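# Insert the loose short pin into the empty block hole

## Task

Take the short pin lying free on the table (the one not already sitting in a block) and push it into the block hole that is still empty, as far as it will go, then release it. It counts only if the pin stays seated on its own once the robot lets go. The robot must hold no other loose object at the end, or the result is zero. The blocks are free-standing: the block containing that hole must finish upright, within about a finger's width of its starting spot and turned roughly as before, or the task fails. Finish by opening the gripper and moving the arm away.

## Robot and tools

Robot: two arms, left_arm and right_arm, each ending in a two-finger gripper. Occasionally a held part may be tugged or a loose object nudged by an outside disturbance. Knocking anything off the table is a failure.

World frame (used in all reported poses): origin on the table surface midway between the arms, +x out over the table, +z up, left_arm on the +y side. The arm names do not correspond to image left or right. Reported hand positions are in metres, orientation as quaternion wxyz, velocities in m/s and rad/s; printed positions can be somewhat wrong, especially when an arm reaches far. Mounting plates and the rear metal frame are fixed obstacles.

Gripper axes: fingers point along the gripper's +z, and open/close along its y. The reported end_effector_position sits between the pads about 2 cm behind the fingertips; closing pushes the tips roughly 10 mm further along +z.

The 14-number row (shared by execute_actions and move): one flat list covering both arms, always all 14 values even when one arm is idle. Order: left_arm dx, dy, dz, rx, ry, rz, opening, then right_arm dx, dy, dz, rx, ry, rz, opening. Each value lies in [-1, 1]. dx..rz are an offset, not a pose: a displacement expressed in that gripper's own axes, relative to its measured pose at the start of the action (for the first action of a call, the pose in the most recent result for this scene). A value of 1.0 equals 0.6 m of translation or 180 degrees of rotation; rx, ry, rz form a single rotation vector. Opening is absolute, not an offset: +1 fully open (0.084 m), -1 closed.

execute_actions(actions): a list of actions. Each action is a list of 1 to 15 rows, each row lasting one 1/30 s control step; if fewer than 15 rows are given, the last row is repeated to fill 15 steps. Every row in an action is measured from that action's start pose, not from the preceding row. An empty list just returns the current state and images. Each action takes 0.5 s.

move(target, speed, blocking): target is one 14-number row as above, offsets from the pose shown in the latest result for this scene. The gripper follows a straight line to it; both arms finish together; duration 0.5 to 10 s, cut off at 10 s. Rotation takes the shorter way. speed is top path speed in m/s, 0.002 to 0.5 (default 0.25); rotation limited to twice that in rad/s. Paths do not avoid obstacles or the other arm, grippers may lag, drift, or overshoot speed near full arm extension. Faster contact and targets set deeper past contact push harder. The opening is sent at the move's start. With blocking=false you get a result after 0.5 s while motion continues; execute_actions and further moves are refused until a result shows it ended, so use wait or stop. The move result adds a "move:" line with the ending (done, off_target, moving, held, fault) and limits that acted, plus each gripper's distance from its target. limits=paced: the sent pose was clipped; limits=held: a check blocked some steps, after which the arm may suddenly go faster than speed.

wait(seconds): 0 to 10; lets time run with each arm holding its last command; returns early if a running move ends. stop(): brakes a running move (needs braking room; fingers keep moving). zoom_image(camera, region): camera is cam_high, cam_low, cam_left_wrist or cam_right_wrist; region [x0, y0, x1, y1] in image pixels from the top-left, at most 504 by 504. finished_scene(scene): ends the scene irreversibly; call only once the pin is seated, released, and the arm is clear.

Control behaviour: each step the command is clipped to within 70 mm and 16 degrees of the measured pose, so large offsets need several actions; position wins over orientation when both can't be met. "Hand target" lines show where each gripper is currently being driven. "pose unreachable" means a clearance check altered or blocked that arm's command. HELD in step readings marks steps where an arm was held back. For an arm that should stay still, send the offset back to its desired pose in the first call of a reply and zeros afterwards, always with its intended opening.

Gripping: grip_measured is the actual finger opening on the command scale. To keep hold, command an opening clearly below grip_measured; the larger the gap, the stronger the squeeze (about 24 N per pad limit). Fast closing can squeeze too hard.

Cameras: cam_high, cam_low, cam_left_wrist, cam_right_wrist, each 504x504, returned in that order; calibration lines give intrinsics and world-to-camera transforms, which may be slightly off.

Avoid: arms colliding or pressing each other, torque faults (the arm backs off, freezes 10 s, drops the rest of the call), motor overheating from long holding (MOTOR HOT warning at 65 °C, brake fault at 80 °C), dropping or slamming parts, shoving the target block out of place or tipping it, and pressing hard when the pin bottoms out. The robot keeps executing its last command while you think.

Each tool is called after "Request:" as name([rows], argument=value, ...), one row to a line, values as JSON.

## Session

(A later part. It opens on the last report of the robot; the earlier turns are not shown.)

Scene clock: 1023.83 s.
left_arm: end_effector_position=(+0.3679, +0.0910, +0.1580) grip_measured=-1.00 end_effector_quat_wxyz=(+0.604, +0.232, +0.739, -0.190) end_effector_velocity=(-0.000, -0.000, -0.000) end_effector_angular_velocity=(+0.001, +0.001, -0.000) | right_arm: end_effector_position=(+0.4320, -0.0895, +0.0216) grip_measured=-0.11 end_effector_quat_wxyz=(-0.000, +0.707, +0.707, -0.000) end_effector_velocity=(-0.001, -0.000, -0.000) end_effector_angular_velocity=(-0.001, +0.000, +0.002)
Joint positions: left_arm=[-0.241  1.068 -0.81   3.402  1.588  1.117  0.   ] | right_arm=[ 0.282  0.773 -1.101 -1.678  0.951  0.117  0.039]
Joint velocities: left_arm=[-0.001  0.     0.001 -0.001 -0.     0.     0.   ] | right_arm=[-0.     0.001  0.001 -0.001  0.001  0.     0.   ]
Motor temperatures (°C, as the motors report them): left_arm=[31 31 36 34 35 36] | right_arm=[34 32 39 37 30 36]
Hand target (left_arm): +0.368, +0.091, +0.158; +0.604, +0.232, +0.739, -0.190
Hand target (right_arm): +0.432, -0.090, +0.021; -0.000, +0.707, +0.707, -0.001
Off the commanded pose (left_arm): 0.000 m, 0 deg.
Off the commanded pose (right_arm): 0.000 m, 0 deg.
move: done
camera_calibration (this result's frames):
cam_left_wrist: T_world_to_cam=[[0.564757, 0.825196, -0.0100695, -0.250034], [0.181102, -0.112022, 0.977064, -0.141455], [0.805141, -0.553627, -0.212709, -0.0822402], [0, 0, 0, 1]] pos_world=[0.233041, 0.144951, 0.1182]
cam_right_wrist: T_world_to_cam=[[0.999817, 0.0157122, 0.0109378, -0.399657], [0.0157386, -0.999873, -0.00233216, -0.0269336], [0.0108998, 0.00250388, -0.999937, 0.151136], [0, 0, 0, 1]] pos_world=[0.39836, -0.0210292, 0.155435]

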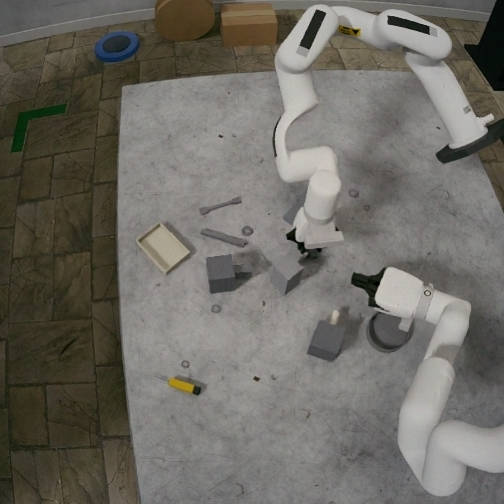

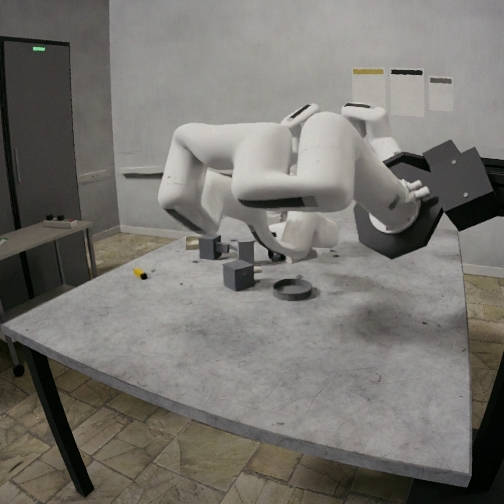

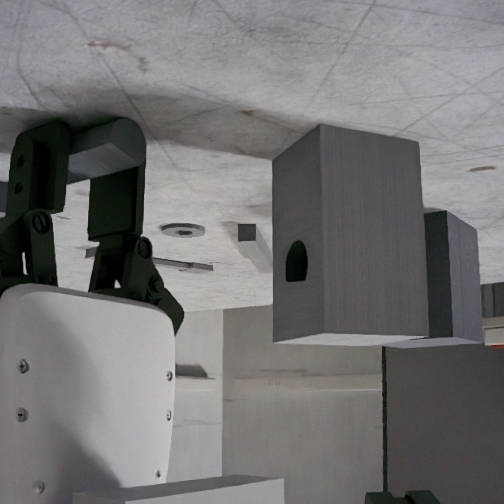

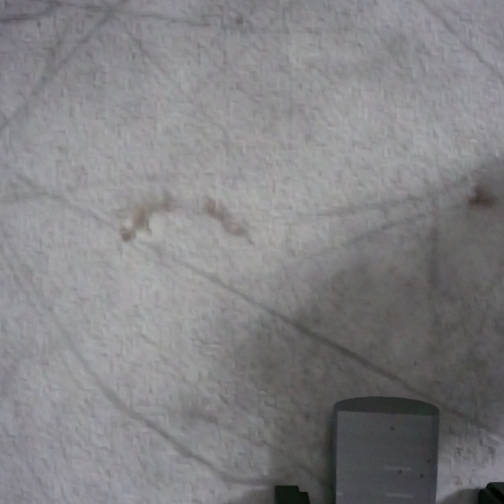

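Request:
execute_actions([
  [[0,0,0,0,0,0,-1,0,0,0.0004,0,0,0,-0.16],[0,0,0,0,0,0,-1,0,0,0.0004,0,0,0,-0.22],[0,0,0,0,0,0,-1,0,0,0.0004,0,0,0,-0.27],[0,0,0,0,0,0,-1,0,0,0.0004,0,0,0,-0.29],[0,0,0,0,0,0,-1,0,0,0.0004,0,0,0,-0.305],[0,0,0,0,0,0,-1,0,0,0.0004,0,0,0,-0.32],[0,0,0,0,0,0,-1,0,0,0.0004,0,0,0,-0.332],[0,0,0,0,0,0,-1,0,0,0.0004,0,0,0,-0.344],[0,0,0,0,0,0,-1,0,0,0.0004,0,0,0,-0.356],[0,0,0,0,0,0,-1,0,0,0.0004,0,0,0,-0.368],[0,0,0,0,0,0,-1,0,0,0.0004,0,0,0,-0.38],[0,0,0,0,0,0,-1,0,0,0.0004,0,0,0,-0.392],[0,0,0,0,0,0,-1,0,0,0.0004,0,0,0,-0.404],[0,0,0,0,0,0,-1,0,0,0.0004,0,0,0,-0.416],[0,0,0,0,0,0,-1,0,0,0.0004,0,0,0,-0.428]],
  [[0,0,0,0,0,0,-1,0,0,0,0,0,0,-0.44],[0,0,0,0,0,0,-1,0,0,0,0,0,0,-0.452],[0,0,0,0,0,0,-1,0,0,0,0,0,0,-0.464],[0,0,0,0,0,0,-1,0,0,0,0,0,0,-0.476],[0,0,0,0,0,0,-1,0,0,0,0,0,0,-0.488],[0,0,0,0,0,0,-1,0,0,0,0,0,0,-0.5],[0,0,0,0,0,0,-1,0,0,0,0,0,0,-0.52],[0,0,0,0,0,0,-1,0,0,0,0,0,0,-0.55],[0,0,0,0,0,0,-1,0,0,0,0,0,0,-0.6],[0,0,0,0,0,0,-1,0,0,0,0,0,0,-0.68],[0,0,0,0,0,0,-1,0,0,0,0,0,0,-0.76],[0,0,0,0,0,0,-1,0,0,0,0,0,0,-0.84],[0,0,0,0,0,0,-1,0,0,0,0,0,0,-0.92],[0,0,0,0,0,0,-1,0,0,0,0,0,0,-1]],
])

Request:
zoom_image(camera="cam_right_wrist", region=[320, 380, 480, 504])

Request:
zoom_image(camera="cam_left_wrist", region=[60, 100, 180, 200])

Scene clock: 1059.93 s.
left_arm: end_effector_position=(+0.3679, +0.0910, +0.1580) grip_measured=-1.00 end_effector_quat_wxyz=(+0.604, +0.232, +0.739, -0.190) end_effector_velocity=(+0.000, +0.000, -0.001) end_effector_angular_velocity=(+0.001, +0.001, +0.001) | right_arm: end_effector_position=(+0.4320, -0.0895, +0.0213) grip_measured=-0.51 end_effector_quat_wxyz=(-0.000, +0.707, +0.707, -0.000) end_effector_velocity=(-0.000, -0.000, -0.000) end_effector_angular_velocity=(-0.000, +0.000, +0.001)
Joint positions: left_arm=[-0.241  1.068 -0.81   3.402  1.588  1.117  0.   ] | right_arm=[ 0.281  0.773 -1.101 -1.679  0.951  0.117  0.022]
Joint velocities: left_arm=[ 0.001 -0.    -0.    -0.001 -0.    -0.     0.   ] | right_arm=[-0.    -0.001  0.002 -0.     0.    -0.    -0.   ]
Motor temperatures (°C, as the motors report them): left_arm=[31 31 36 34 35 36] | right_arm=[34 32 39 37 30 36]
Hand target (left_arm): +0.368, +0.091, +0.158; +0.604, +0.232, +0.739, -0.190
Hand target (right_arm): +0.432, -0.089, +0.021; -0.000, +0.707, +0.707, -0.000
Off the commanded pose (left_arm): 0.000 m, 0 deg.
Off the commanded pose (right_arm): 0.000 m, 0 deg.
Step readings (end_effector_position; steps 1 to 15: 1st action; 16 to 30: 2nd action):
0: left_arm (+0.3679, +0.0910, +0.1580) | right_arm (+0.4317, -0.0895, +0.0213)
1: left_arm (+0.3679, +0.0910, +0.1580) | right_arm (+0.4317, -0.0895, +0.0213)
2: left_arm (+0.3679, +0.0910, +0.1580) | right_arm (+0.4318, -0.0895, +0.0213)
4: left_arm (+0.3679, +0.0910, +0.1580) | right_arm (+0.4319, -0.0895, +0.0213)
8: left_arm (+0.3679, +0.0910, +0.1580) | right_arm (+0.4320, -0.0895, +0.0213)
15: left_arm (+0.3679, +0.0910, +0.1580) | right_arm (+0.4320, -0.0895, +0.0213)
16: left_arm (+0.3679, +0.0910, +0.1580) | right_arm (+0.4320, -0.0895, +0.0213)
17: left_arm (+0.3679, +0.0910, +0.1580) | right_arm (+0.4320, -0.0895, +0.0213)
19: left_arm (+0.3679, +0.0910, +0.1580) | right_arm (+0.4320, -0.0895, +0.0213)
23: left_arm (+0.3679, +0.0910, +0.1580) | right_arm (+0.4320, -0.0895, +0.0213)
30: end_effector_position above
camera_calibration (this result's frames):
cam_left_wrist: T_world_to_cam=[[0.564757, 0.825196, -0.0100694, -0.250034], [0.181102, -0.112022, 0.977064, -0.141455], [0.805141, -0.553627, -0.21271, -0.0822402], [0, 0, 0, 1]] pos_world=[0.233041, 0.144951, 0.1182]
cam_right_wrist: T_world_to_cam=[[0.999817, 0.0156753, 0.0109995, -0.399698], [0.0157018, -0.999874, -0.00232398, -0.0269267], [0.0109617, 0.00249627, -0.999937, 0.150886], [0, 0, 0, 1]] pos_world=[0.398394, -0.0210346, 0.15521]

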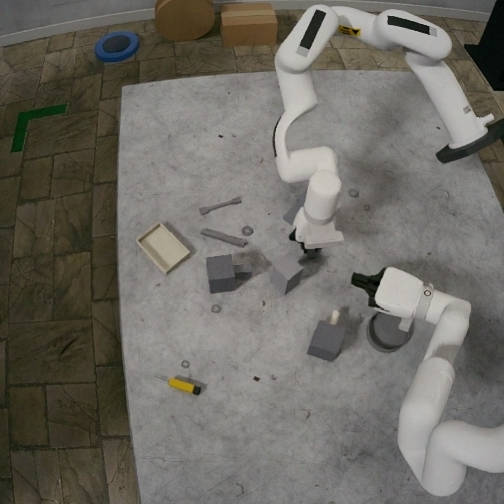

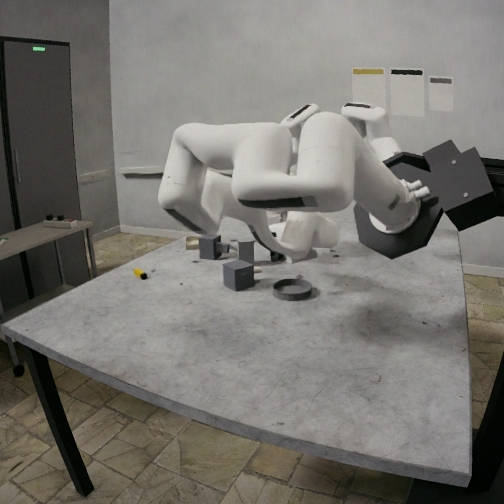

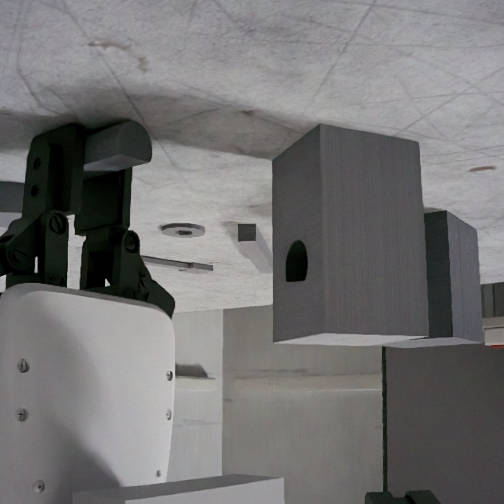

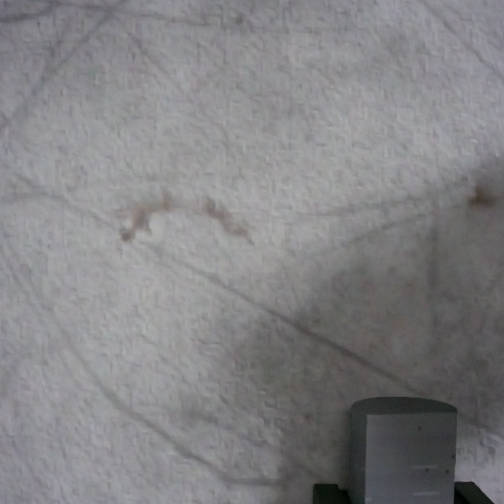

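Region (320, 380, 480, 504) of cam_right_wrist's 504x504 image, scaled by 3.150, with more detail than that image has; it fills the top 391 rows of this view, and the rest is white.

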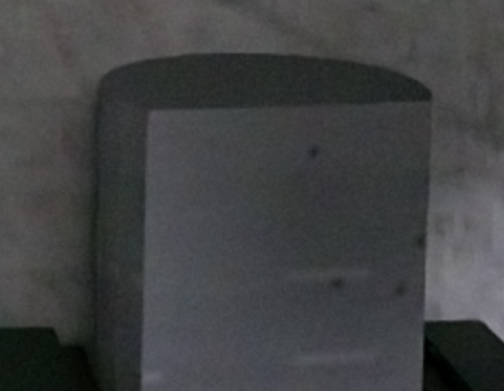

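Region (60, 100, 180, 200) of cam_left_wrist's 504x504 image, scaled by 4.200, with more detail than that image has.

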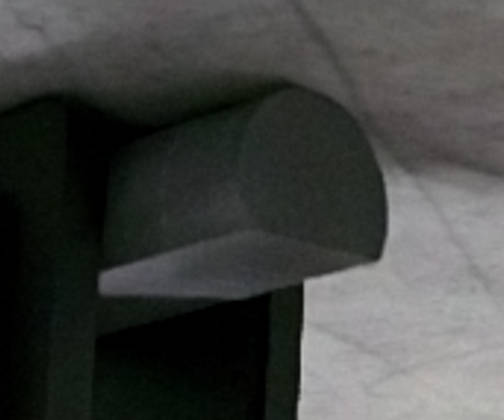

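Request:
move(target=[0,0,0,0,0,0,-1, 0.08875,0.0425,-0.0787,0.0051,0.0027,0.3133,-1], speed=0.2)

Request:
zoom_image(camera="cam_left_wrist", region=[200, 210, 340, 310])

Request:
zoom_image(camera="cam_right_wrist", region=[264, 300, 504, 504])

Scene clock: 1073.83 s.
left_arm: end_effector_position=(+0.3679, +0.0910, +0.1580) grip_measured=-1.00 end_effector_quat_wxyz=(+0.604, +0.232, +0.739, -0.190) end_effector_velocity=(+0.000, +0.000, -0.000) end_effector_angular_velocity=(-0.000, +0.000, +0.001) | right_arm: end_effector_position=(+0.4576, -0.0366, +0.0684) grip_measured=-0.51 end_effector_quat_wxyz=(-0.008, +0.957, +0.289, -0.003) end_effector_velocity=(+0.001, -0.000, +0.000) end_effector_angular_velocity=(-0.000, -0.001, -0.003)
Joint positions: left_arm=[-0.241  1.068 -0.81   3.402  1.588  1.117  0.   ] | right_arm=[ 0.431  0.836 -1.225 -1.486  0.989  1.021  0.022]
Joint velocities: left_arm=[ 0. -0. -0. -0. -0. -0.  0.] | right_arm=[-0.    -0.001 -0.    -0.001  0.     0.003  0.   ]
Motor temperatures (°C, as the motors report them): left_arm=[31 31 36 34 35 36] | right_arm=[34 32 39 37 30 36]
Hand target (left_arm): +0.368, +0.091, +0.158; +0.604, +0.232, +0.739, -0.190
Hand target (right_arm): +0.458, -0.037, +0.068; -0.008, +0.957, +0.289, -0.003
Off the commanded pose (left_arm): 0.000 m, 0 deg.
Off the commanded pose (right_arm): 0.000 m, 0 deg.
move: done
camera_calibration (this result's frames):
cam_left_wrist: T_world_to_cam=[[0.564757, 0.825196, -0.0100695, -0.250034], [0.181102, -0.112022, 0.977064, -0.141455], [0.805141, -0.553627, -0.21271, -0.0822402], [0, 0, 0, 1]] pos_world=[0.233041, 0.144951, 0.1182]
cam_right_wrist: T_world_to_cam=[[0.566698, -0.823908, -0.00536569, -0.258039], [-0.823923, -0.5667, -0.00125788, 0.425604], [-0.00200436, 0.00513376, -0.999985, 0.203579], [0, 0, 0, 1]] pos_world=[0.497303, 0.0275445, 0.202727]

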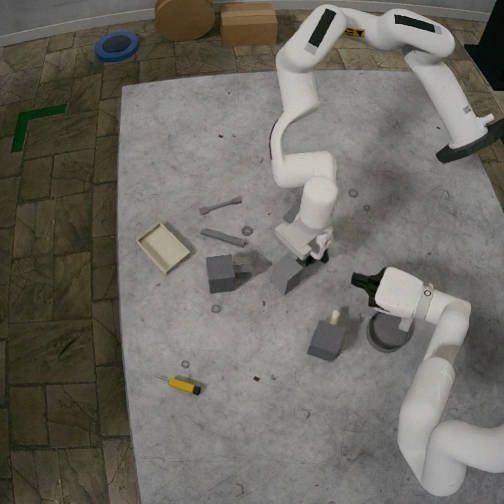

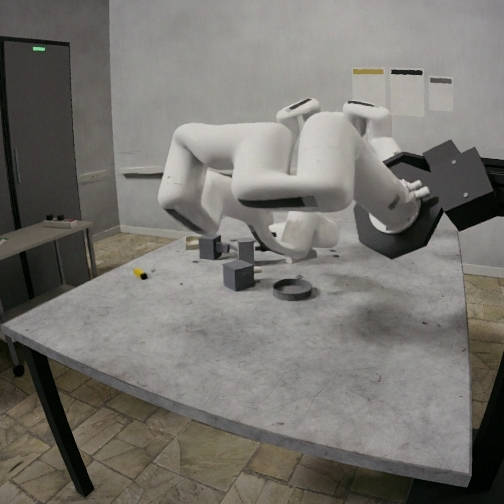

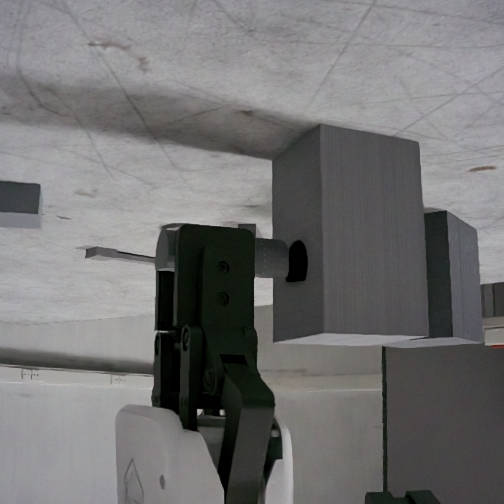

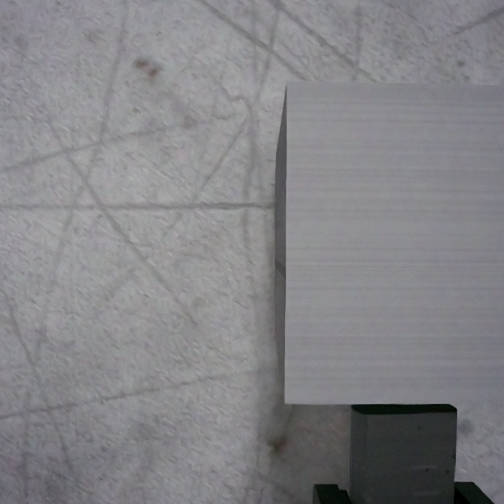

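Region (200, 210, 340, 310) of cam_left_wrist's 504x504 image, scaled by 3.600, with more detail than that image has; it fills the top 360 rows of this view, and the rest is white.

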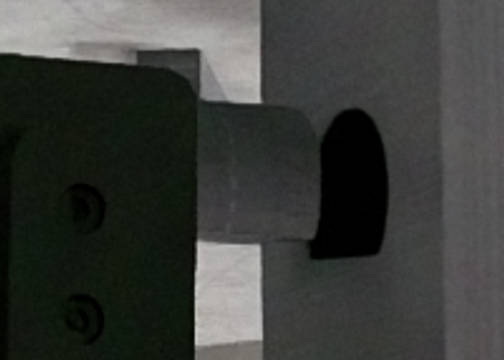

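Region (264, 300, 504, 504) of cam_right_wrist's 504x504 image, scaled by 2.100, with more detail than that image has; it fills the top 428 rows of this view, and the rest is white.

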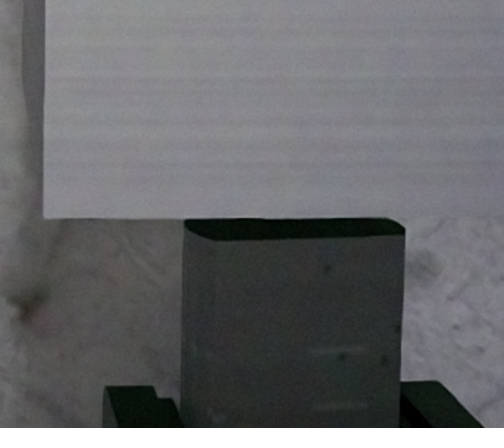

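Request:
move(target=[0,0,0,0,0,0,-1, 0.0105,-0.001,0,0,0.0045,0,-1], speed=0.03)

Request:
zoom_image(camera="cam_left_wrist", region=[240, 220, 340, 300])

Scene clock: 1088.80 s.
left_arm: end_effector_position=(+0.3679, +0.0910, +0.1580) grip_measured=-1.00 end_effector_quat_wxyz=(+0.604, +0.232, +0.739, -0.190) end_effector_velocity=(+0.000, +0.000, -0.000) end_effector_angular_velocity=(+0.000, +0.000, +0.000) | right_arm: end_effector_position=(+0.4624, -0.0327, +0.0684) grip_measured=-0.51 end_effector_quat_wxyz=(-0.010, +0.957, +0.289, +0.004) end_effector_velocity=(-0.001, -0.000, -0.000) end_effector_angular_velocity=(-0.001, +0.001, +0.002)
Joint positions: left_arm=[-0.241  1.068 -0.81   3.402  1.588  1.117  0.   ] | right_arm=[ 0.432  0.845 -1.239 -1.496  0.982  1.023  0.022]
Joint velocities: left_arm=[ 0. -0. -0. -0. -0.  0.  0.] | right_arm=[-0.     0.001  0.001 -0.     0.001 -0.001  0.   ]
Motor temperatures (°C, as the motors report them): left_arm=[31 31 36 34 35 36] | right_arm=[34 32 39 37 30 36]
Hand target (left_arm): +0.368, +0.091, +0.158; +0.604, +0.232, +0.739, -0.190
Hand target (right_arm): +0.462, -0.033, +0.068; -0.010, +0.957, +0.289, +0.004
Off the commanded pose (left_arm): 0.000 m, 0 deg.
Off the commanded pose (right_arm): 0.000 m, 0 deg.
move: done
camera_calibration (this result's frames):
cam_left_wrist: T_world_to_cam=[[0.564757, 0.825196, -0.0100694, -0.250035], [0.181102, -0.112022, 0.977064, -0.141455], [0.805141, -0.553627, -0.21271, -0.0822402], [0, 0, 0, 1]] pos_world=[0.233042, 0.144951, 0.1182]
cam_right_wrist: T_world_to_cam=[[0.566533, -0.824023, -0.00515412, -0.257475], [-0.823982, -0.566409, -0.0153287, 0.432887], [0.00971187, 0.0129311, -0.999869, 0.198399], [0, 0, 0, 1]] pos_world=[0.500632, 0.0304598, 0.203682]

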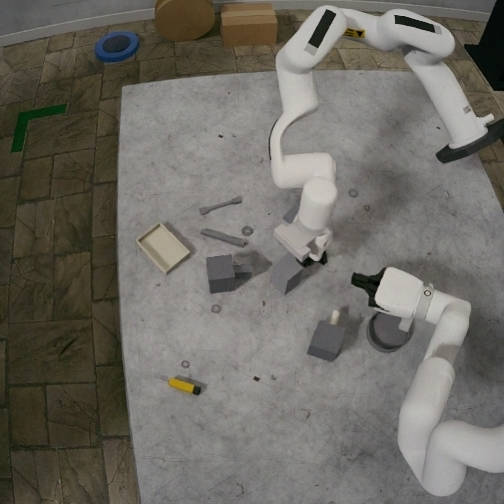

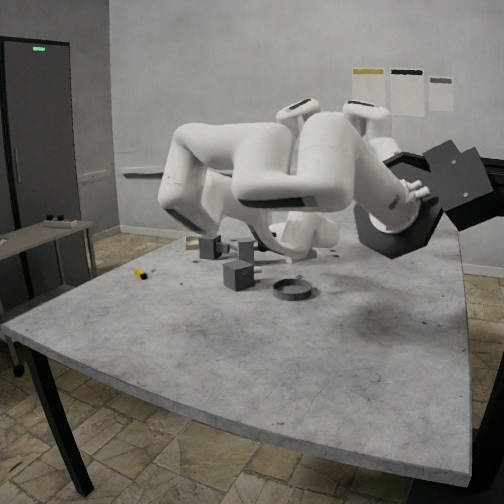

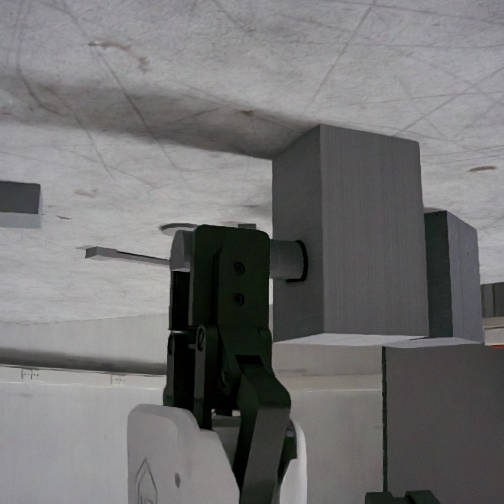

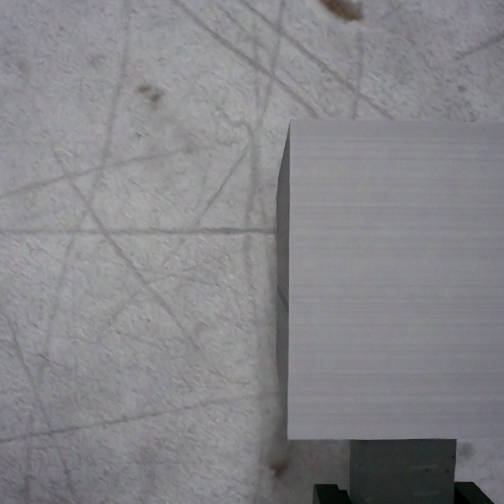

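Region (240, 220, 340, 300) of cam_left_wrist's 504x504 image, scaled by 5.040, with more detail than that image has; it fills the top 403 rows of this view, and the rest is white.

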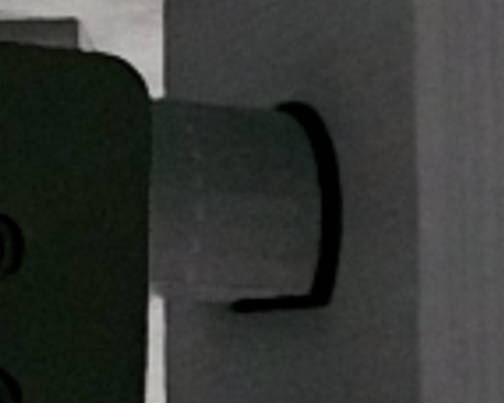

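Request:
move(target=[0,0,0,0,0,0,-1, 0.0085,0,0.0001,0,0,0,-1], speed=0.012)

Request:
zoom_image(camera="cam_left_wrist", region=[240, 220, 340, 300])

Scene clock: 1093.27 s.
left_arm: end_effector_position=(+0.3679, +0.0910, +0.1580) grip_measured=-1.00 end_effector_quat_wxyz=(+0.604, +0.232, +0.739, -0.190) end_effector_velocity=(-0.000, -0.000, +0.000) end_effector_angular_velocity=(+0.000, -0.000, -0.000) | right_arm: end_effector_position=(+0.4667, -0.0299, +0.0684) grip_measured=-0.51 end_effector_quat_wxyz=(-0.010, +0.957, +0.289, +0.004) end_effector_velocity=(+0.000, +0.000, -0.000) end_effector_angular_velocity=(+0.000, +0.000, +0.001)
Joint positions: left_arm=[-0.241  1.068 -0.81   3.402  1.588  1.117  0.   ] | right_arm=[ 0.434  0.855 -1.258 -1.488  0.984  1.012  0.022]
Joint velocities: left_arm=[-0.001 -0.     0.    -0.    -0.     0.     0.   ] | right_arm=[-0.001  0.001 -0.002 -0.    -0.    -0.002 -0.   ]
Motor temperatures (°C, as the motors report them): left_arm=[31 31 36 34 35 36] | right_arm=[34 32 39 37 30 36]
Hand target (left_arm): +0.368, +0.091, +0.158; +0.604, +0.232, +0.739, -0.190
Hand target (right_arm): +0.467, -0.030, +0.068; -0.010, +0.957, +0.289, +0.004
Off the commanded pose (left_arm): 0.000 m, 0 deg.
Off the commanded pose (right_arm): 0.000 m, 0 deg.
move: done
camera_calibration (this result's frames):
cam_left_wrist: T_world_to_cam=[[0.564757, 0.825196, -0.0100694, -0.250035], [0.181102, -0.112022, 0.977064, -0.141455], [0.805141, -0.553627, -0.21271, -0.0822403], [0, 0, 0, 1]] pos_world=[0.233042, 0.144951, 0.1182]
cam_right_wrist: T_world_to_cam=[[0.56653, -0.824025, -0.00514541, -0.257553], [-0.823984, -0.566406, -0.0153061, 0.437959], [0.00969823, 0.0129111, -0.99987, 0.198335], [0, 0, 0, 1]] pos_world=[0.504859, 0.0332719, 0.203688]

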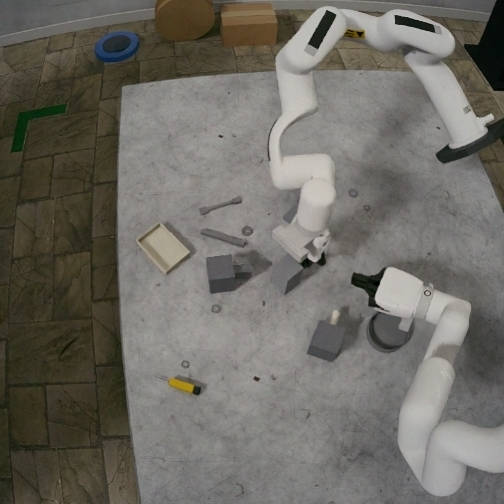

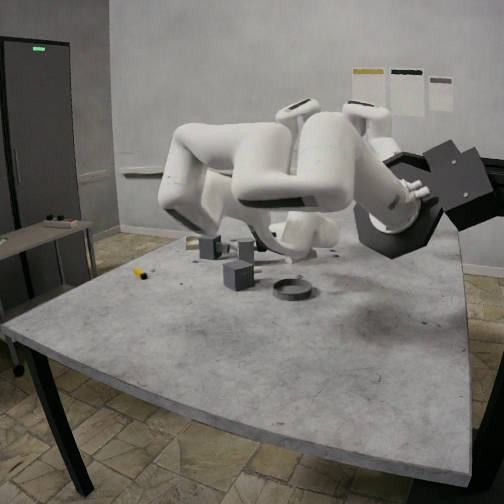

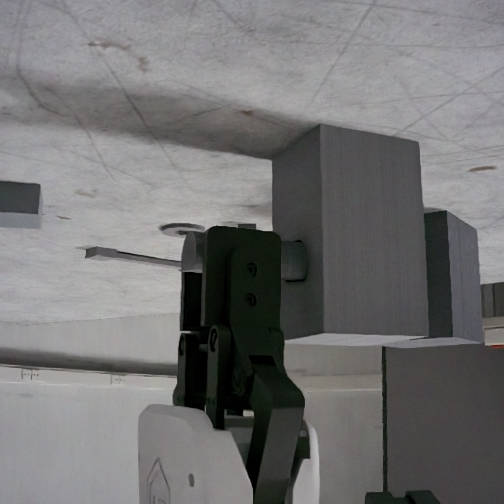

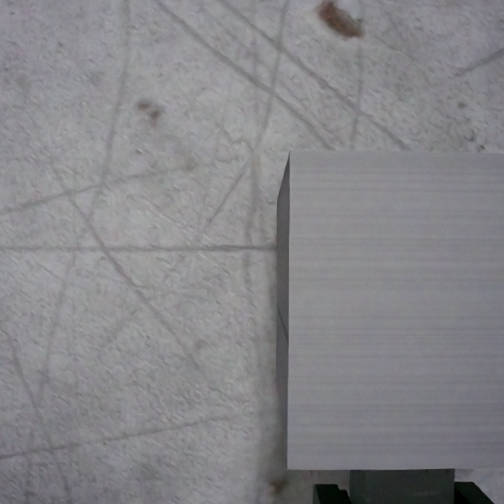

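Region (240, 220, 340, 300) of cam_left_wrist's 504x504 image, scaled by 5.040, with more detail than that image has; it fills the top 403 rows of this view, and the rest is white.

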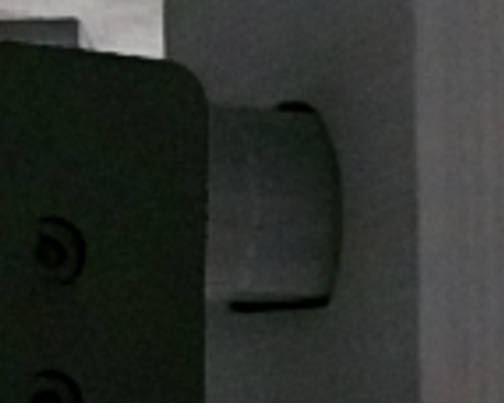

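Request:
move(target=[0,0,0,0,0,0,-1, 0.0167,0,0.0002,0,0,0,-1], speed=0.015)

Request:
zoom_image(camera="cam_left_wrist", region=[180, 200, 340, 320])

Scene clock: 1098.13 s.
left_arm: end_effector_position=(+0.3679, +0.0910, +0.1580) grip_measured=-1.00 end_effector_quat_wxyz=(+0.604, +0.232, +0.739, -0.190) end_effector_velocity=(+0.000, -0.000, +0.000) end_effector_angular_velocity=(-0.001, -0.002, -0.001) | right_arm: end_effector_position=(+0.4750, -0.0243, +0.0684) grip_measured=-0.51 end_effector_quat_wxyz=(-0.010, +0.957, +0.289, +0.003) end_effector_velocity=(-0.000, -0.000, -0.000) end_effector_angular_velocity=(-0.001, +0.002, +0.001)
Joint positions: left_arm=[-0.241  1.068 -0.81   3.402  1.588  1.117  0.   ] | right_arm=[ 0.439  0.876 -1.298 -1.471  0.987  0.99   0.022]
Joint velocities: left_arm=[-0.001 -0.    -0.001  0.002 -0.001 -0.     0.   ] | right_arm=[-0.     0.001 -0.001  0.001  0.001 -0.002 -0.   ]
Motor temperatures (°C, as the motors report them): left_arm=[31 31 36 34 35 36] | right_arm=[34 32 39 37 30 36]
Hand target (left_arm): +0.368, +0.091, +0.158; +0.604, +0.232, +0.739, -0.190
Hand target (right_arm): +0.475, -0.024, +0.068; -0.010, +0.957, +0.289, +0.003
Off the commanded pose (left_arm): 0.000 m, 0 deg.
Off the commanded pose (right_arm): 0.000 m, 0 deg.
move: done
camera_calibration (this result's frames):
cam_left_wrist: T_world_to_cam=[[0.564757, 0.825196, -0.0100695, -0.250034], [0.181102, -0.112022, 0.977064, -0.141455], [0.805141, -0.553627, -0.21271, -0.0822401], [0, 0, 0, 1]] pos_world=[0.233041, 0.144951, 0.1182]
cam_right_wrist: T_world_to_cam=[[0.566528, -0.824027, -0.00513116, -0.257706], [-0.823986, -0.566405, -0.015247, 0.447928], [0.00965765, 0.0128659, -0.999871, 0.198211], [0, 0, 0, 1]] pos_world=[0.513169, 0.0388019, 0.203693]

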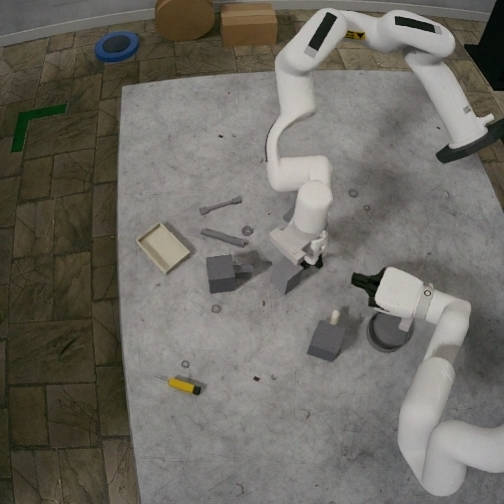

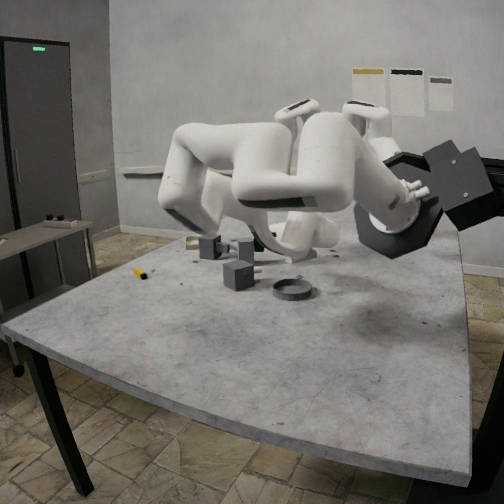

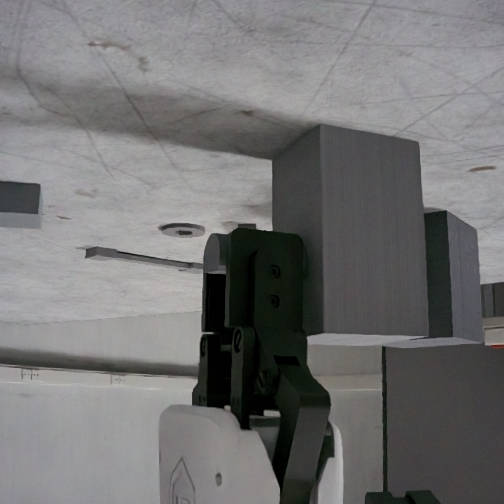

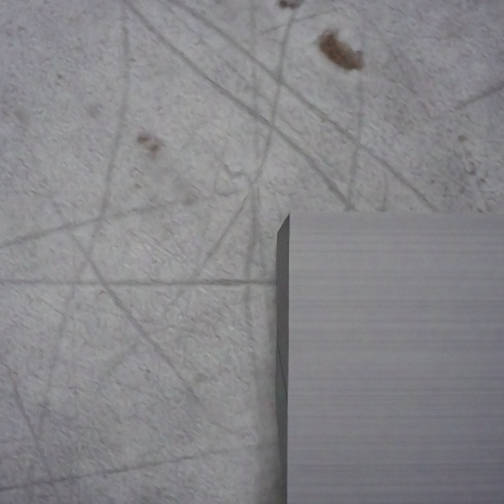

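Region (180, 200, 340, 320) of cam_left_wrist's 504x504 image, scaled by 3.150, with more detail than that image has; it fills the top 378 rows of this view, and the rest is white.

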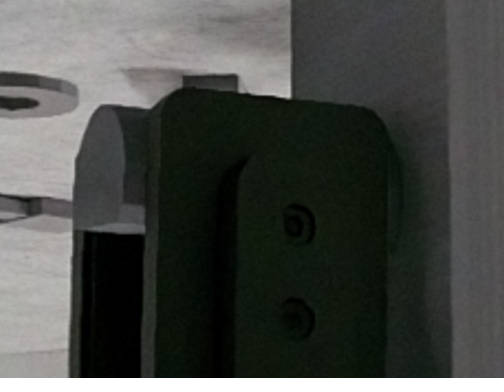

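Request:
execute_actions([
  [[0,0,0,0,0,0,-1,0.0005,0,0,0,0,0,-1],[0,0,0,0,0,0,-1,0.001,0,0,0,0,0,-1],[0,0,0,0,0,0,-1,0.0016,0,0,0,0,0,-1],[0,0,0,0,0,0,-1,0.0022,0,0,0,0,0,-1],[0,0,0,0,0,0,-1,0.0028,0,0,0,0,0,-1],[0,0,0,0,0,0,-1,0.0034,0,0,0,0,0,-1],[0,0,0,0,0,0,-1,0.004,0,0,0,0,0,-1],[0,0,0,0,0,0,-1,0.0046,0,0.0001,0,0,0,-1],[0,0,0,0,0,0,-1,0.0052,0,0.0001,0,0,0,-1],[0,0,0,0,0,0,-1,0.0056,0,0.0001,0,0,0,-1],[0,0,0,0,0,0,-1,0.0058,0,0.0001,0,0,0,-1]],
])

Request:
zoom_image(camera="cam_left_wrist", region=[180, 200, 340, 320])

Scene clock: 1108.90 s.
left_arm: end_effector_position=(+0.3679, +0.0910, +0.1580) grip_measured=-1.00 end_effector_quat_wxyz=(+0.604, +0.232, +0.739, -0.190) end_effector_velocity=(-0.000, -0.000, +0.000) end_effector_angular_velocity=(+0.001, -0.000, -0.001) | right_arm: end_effector_position=(+0.4778, -0.0224, +0.0684) grip_measured=-0.51 end_effector_quat_wxyz=(-0.010, +0.957, +0.289, +0.004) end_effector_velocity=(+0.002, -0.000, +0.000) end_effector_angular_velocity=(-0.001, -0.001, -0.003)
Joint positions: left_arm=[-0.241  1.068 -0.81   3.402  1.588  1.117  0.   ] | right_arm=[ 0.441  0.883 -1.311 -1.466  0.989  0.982  0.022]
Joint velocities: left_arm=[-0.001  0.    -0.    -0.    -0.001  0.001  0.   ] | right_arm=[-0.     0.    -0.005  0.001  0.001 -0.001 -0.   ]
Motor temperatures (°C, as the motors report them): left_arm=[31 31 36 34 35 36] | right_arm=[34 32 39 37 30 36]
Hand target (left_arm): +0.368, +0.091, +0.158; +0.604, +0.232, +0.739, -0.190
Hand target (right_arm): +0.478, -0.022, +0.068; -0.010, +0.957, +0.289, +0.003
Off the commanded pose (left_arm): 0.000 m, 0 deg.
Off the commanded pose (right_arm): 0.000 m, 0 deg.
Step readings (end_effector_position):
0: left_arm (+0.3679, +0.0910, +0.1580) | right_arm (+0.4750, -0.0243, +0.0684)
1: left_arm (+0.3679, +0.0910, +0.1580) | right_arm (+0.4750, -0.0243, +0.0684)
2: left_arm (+0.3679, +0.0910, +0.1580) | right_arm (+0.4750, -0.0243, +0.0684)
4: left_arm (+0.3679, +0.0910, +0.1580) | right_arm (+0.4754, -0.0241, +0.0684)
8: left_arm (+0.3679, +0.0910, +0.1580) | right_arm (+0.4765, -0.0233, +0.0685)
15: end_effector_position above
camera_calibration (this result's frames):
cam_left_wrist: T_world_to_cam=[[0.564757, 0.825196, -0.0100695, -0.250034], [0.181102, -0.112022, 0.977064, -0.141455], [0.805141, -0.553627, -0.21271, -0.0822401], [0, 0, 0, 1]] pos_world=[0.233041, 0.144951, 0.1182]
cam_right_wrist: T_world_to_cam=[[0.566505, -0.824042, -0.00512665, -0.257747], [-0.824001, -0.566382, -0.0152825, 0.45139], [0.00968977, 0.012882, -0.99987, 0.198141], [0, 0, 0, 1]] pos_world=[0.516041, 0.0407119, 0.203692]

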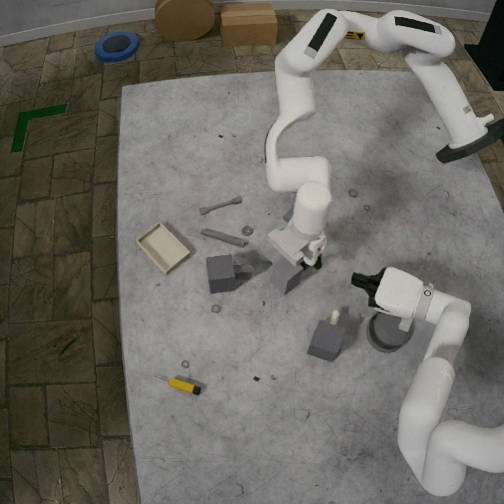

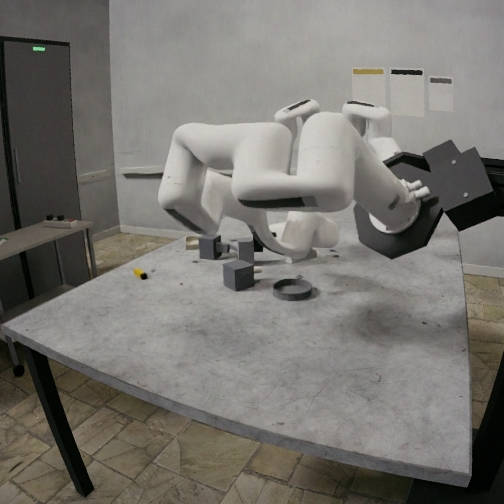

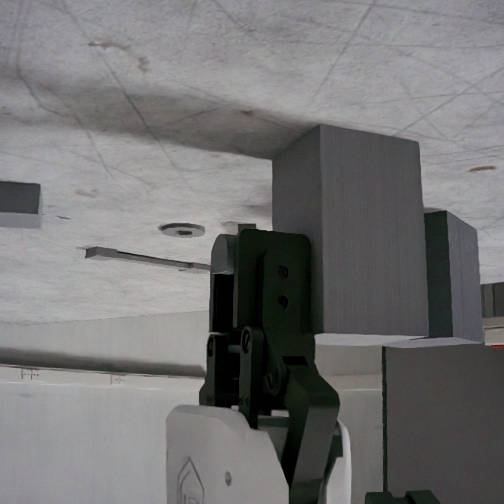

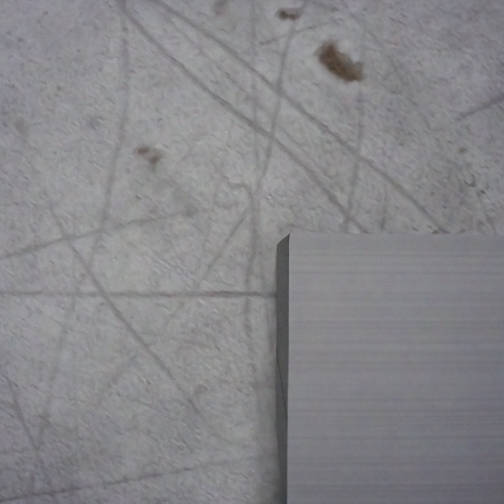

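Region (180, 200, 340, 320) of cam_left_wrist's 504x504 image, scaled by 3.150, with more detail than that image has; it fills the top 378 rows of this view, and the rest is white.

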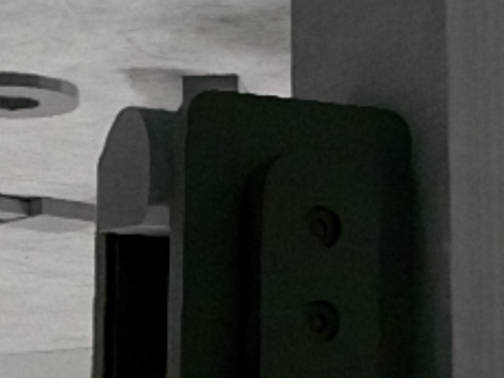

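Request:
execute_actions([
  [[0,0,0,0,0,0,-1,-0.0001,0,0.0003,0,0.002,0,-0.95],[0,0,0,0,0,0,-1,-0.0002,0,0.0006,0,0.004,0,-0.9],[0,0,0,0,0,0,-1,-0.0003,0,0.0009,0,0.006,0,-0.85],[0,0,0,0,0,0,-1,-0.0004,0,0.0012,0,0.008,0,-0.8],[0,0,0,0,0,0,-1,-0.0005,0,0.0015,0,0.01,0,-0.75],[0,0,0,0,0,0,-1,-0.0006,0,0.0018,0,0.012,0,-0.7],[0,0,0,0,0,0,-1,-0.0007,0,0.0021,0,0.014,0,-0.7],[0,0,0,0,0,0,-1,-0.0008,0,0.0024,0,0.016,0,-0.7],[0,0,0,0,0,0,-1,-0.0009,0,0.0027,0,0.018,0,-0.7],[0,0,0,0,0,0,-1,-0.001,0,0.003,0,0.02,0,-0.7],[0,0,0,0,0,0,-1,-0.00105,0,0.0033,0,0.0222,0,-0.7]],
  [[0,0,0,0,0,0,-1,0,0,0,0,0,0,-0.64],[0,0,0,0,0,0,-1,0,0,0,0,0,0,-0.59],[0,0,0,0,0,0,-1,0,0,0,0,0,0,-0.55],[0,0,0,0,0,0,-1,0,0,0,0,0,0,-0.52],[0,0,0,0,0,0,-1,0,0,0,0,0,0,-0.505],[0,0,0,0,0,0,-1,0,0,0,0,0,0,-0.495],[0,0,0,0,0,0,-1,0,0,0,0,0,0,-0.485],[0,0,0,0,0,0,-1,0,0,0,0,0,0,-0.475],[0,0,0,0,0,0,-1,0,0,0,0,0,0,-0.465],[0,0,0,0,0,0,-1,0,0,0,0,0,0,-0.455],[0,0,0,0,0,0,-1,0,0,0,0,0,0,-0.44],[0,0,0,0,0,0,-1,0,0,0,0,0,0,-0.41],[0,0,0,0,0,0,-1,0,0,0,0,0,0,-0.37],[0,0,0,0,0,0,-1,0,0,0,0,0,0,-0.32],[0,0,0,0,0,0,-1,0,0,0,0,0,0,-0.28]],
])

Request:
zoom_image(camera="cam_left_wrist", region=[180, 200, 340, 320])

Scene clock: 1132.30 s.
left_arm: end_effector_position=(+0.3679, +0.0910, +0.1580) grip_measured=-1.00 end_effector_quat_wxyz=(+0.604, +0.232, +0.739, -0.190) end_effector_velocity=(+0.000, +0.000, -0.000) end_effector_angular_velocity=(+0.001, +0.001, +0.001) | right_arm: end_effector_position=(+0.4772, -0.0227, +0.0665) grip_measured=-0.35 end_effector_quat_wxyz=(-0.020, +0.957, +0.289, +0.036) end_effector_velocity=(-0.001, -0.000, -0.001) end_effector_angular_velocity=(-0.001, +0.002, -0.000)
Joint positions: left_arm=[-0.241  1.068 -0.81   3.402  1.588  1.117  0.   ] | right_arm=[ 0.422  0.858 -1.259 -1.571  0.944  1.054  0.029]
Joint velocities: left_arm=[-0.    -0.    -0.    -0.002 -0.    -0.001  0.   ] | right_arm=[-0.001  0.001  0.001  0.     0.001  0.001  0.056]
Motor temperatures (°C, as the motors report them): left_arm=[31 31 36 34 35 36] | right_arm=[34 32 39 37 30 36]
Hand target (left_arm): +0.368, +0.091, +0.158; +0.604, +0.232, +0.739, -0.190
Hand target (right_arm): +0.477, -0.023, +0.066; -0.020, +0.957, +0.289, +0.036
Off the commanded pose (left_arm): 0.000 m, 0 deg.
Off the commanded pose (right_arm): 0.000 m, 0 deg.
Step readings (end_effector_position; steps 1 to 15: 1st action; 16 to 30: 2nd action):
0: left_arm (+0.3679, +0.0910, +0.1580) | right_arm (+0.4779, -0.0224, +0.0684)
1: left_arm (+0.3679, +0.0910, +0.1580) | right_arm (+0.4779, -0.0224, +0.0684)
2: left_arm (+0.3679, +0.0910, +0.1580) | right_arm (+0.4779, -0.0223, +0.0684)
4: left_arm (+0.3679, +0.0910, +0.1580) | right_arm (+0.4779, -0.0223, +0.0683)
8: left_arm (+0.3679, +0.0910, +0.1580) | right_arm (+0.4775, -0.0225, +0.0675)
15: left_arm (+0.3679, +0.0910, +0.1580) | right_arm (+0.4771, -0.0228, +0.0664)
16: left_arm (+0.3679, +0.0910, +0.1580) | right_arm (+0.4772, -0.0227, +0.0663)
17: left_arm (+0.3679, +0.0910, +0.1580) | right_arm (+0.4772, -0.0227, +0.0664)
19: left_arm (+0.3679, +0.0910, +0.1580) | right_arm (+0.4773, -0.0227, +0.0664)
23: left_arm (+0.3679, +0.0910, +0.1580) | right_arm (+0.4772, -0.0227, +0.0664)
30: end_effector_position above
camera_calibration (this result's frames):
cam_left_wrist: T_world_to_cam=[[0.564757, 0.825196, -0.0100697, -0.250034], [0.181102, -0.112022, 0.977063, -0.141455], [0.805141, -0.553627, -0.21271, -0.0822399], [0, 0, 0, 1]] pos_world=[0.233041, 0.144951, 0.1182]
cam_right_wrist: T_world_to_cam=[[0.566023, -0.824377, -0.00448474, -0.257468], [-0.821768, -0.563781, -0.082756, 0.454181], [0.0656937, 0.0505272, -0.99656, 0.170119], [0, 0, 0, 1]] pos_world=[0.507789, 0.0352122, 0.205965]

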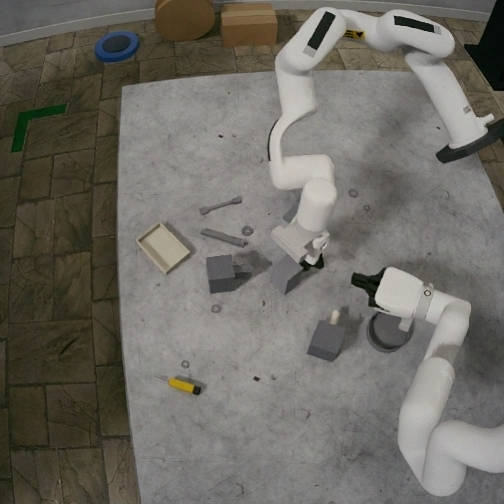

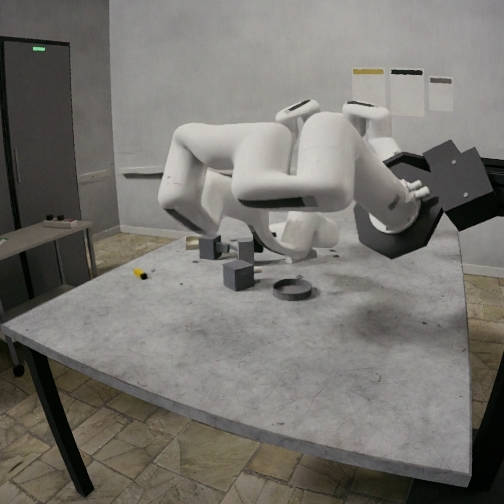

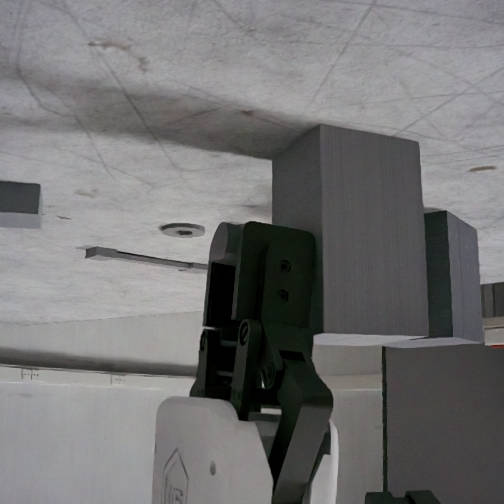

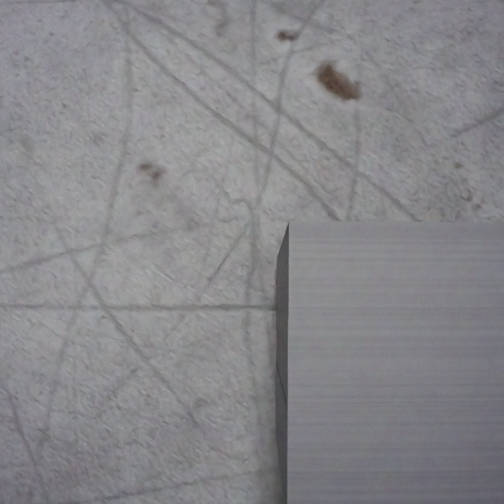

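Region (180, 200, 340, 320) of cam_left_wrist's 504x504 image, scaled by 3.150, with more detail than that image has; it fills the top 378 rows of this view, and the rest is white.

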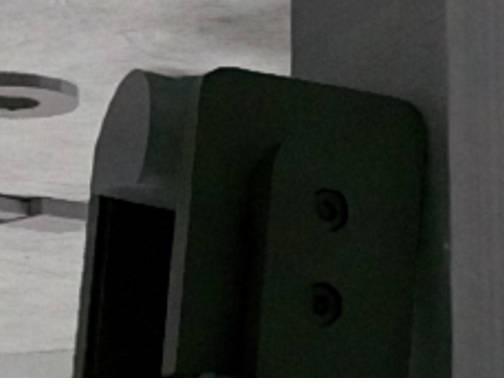

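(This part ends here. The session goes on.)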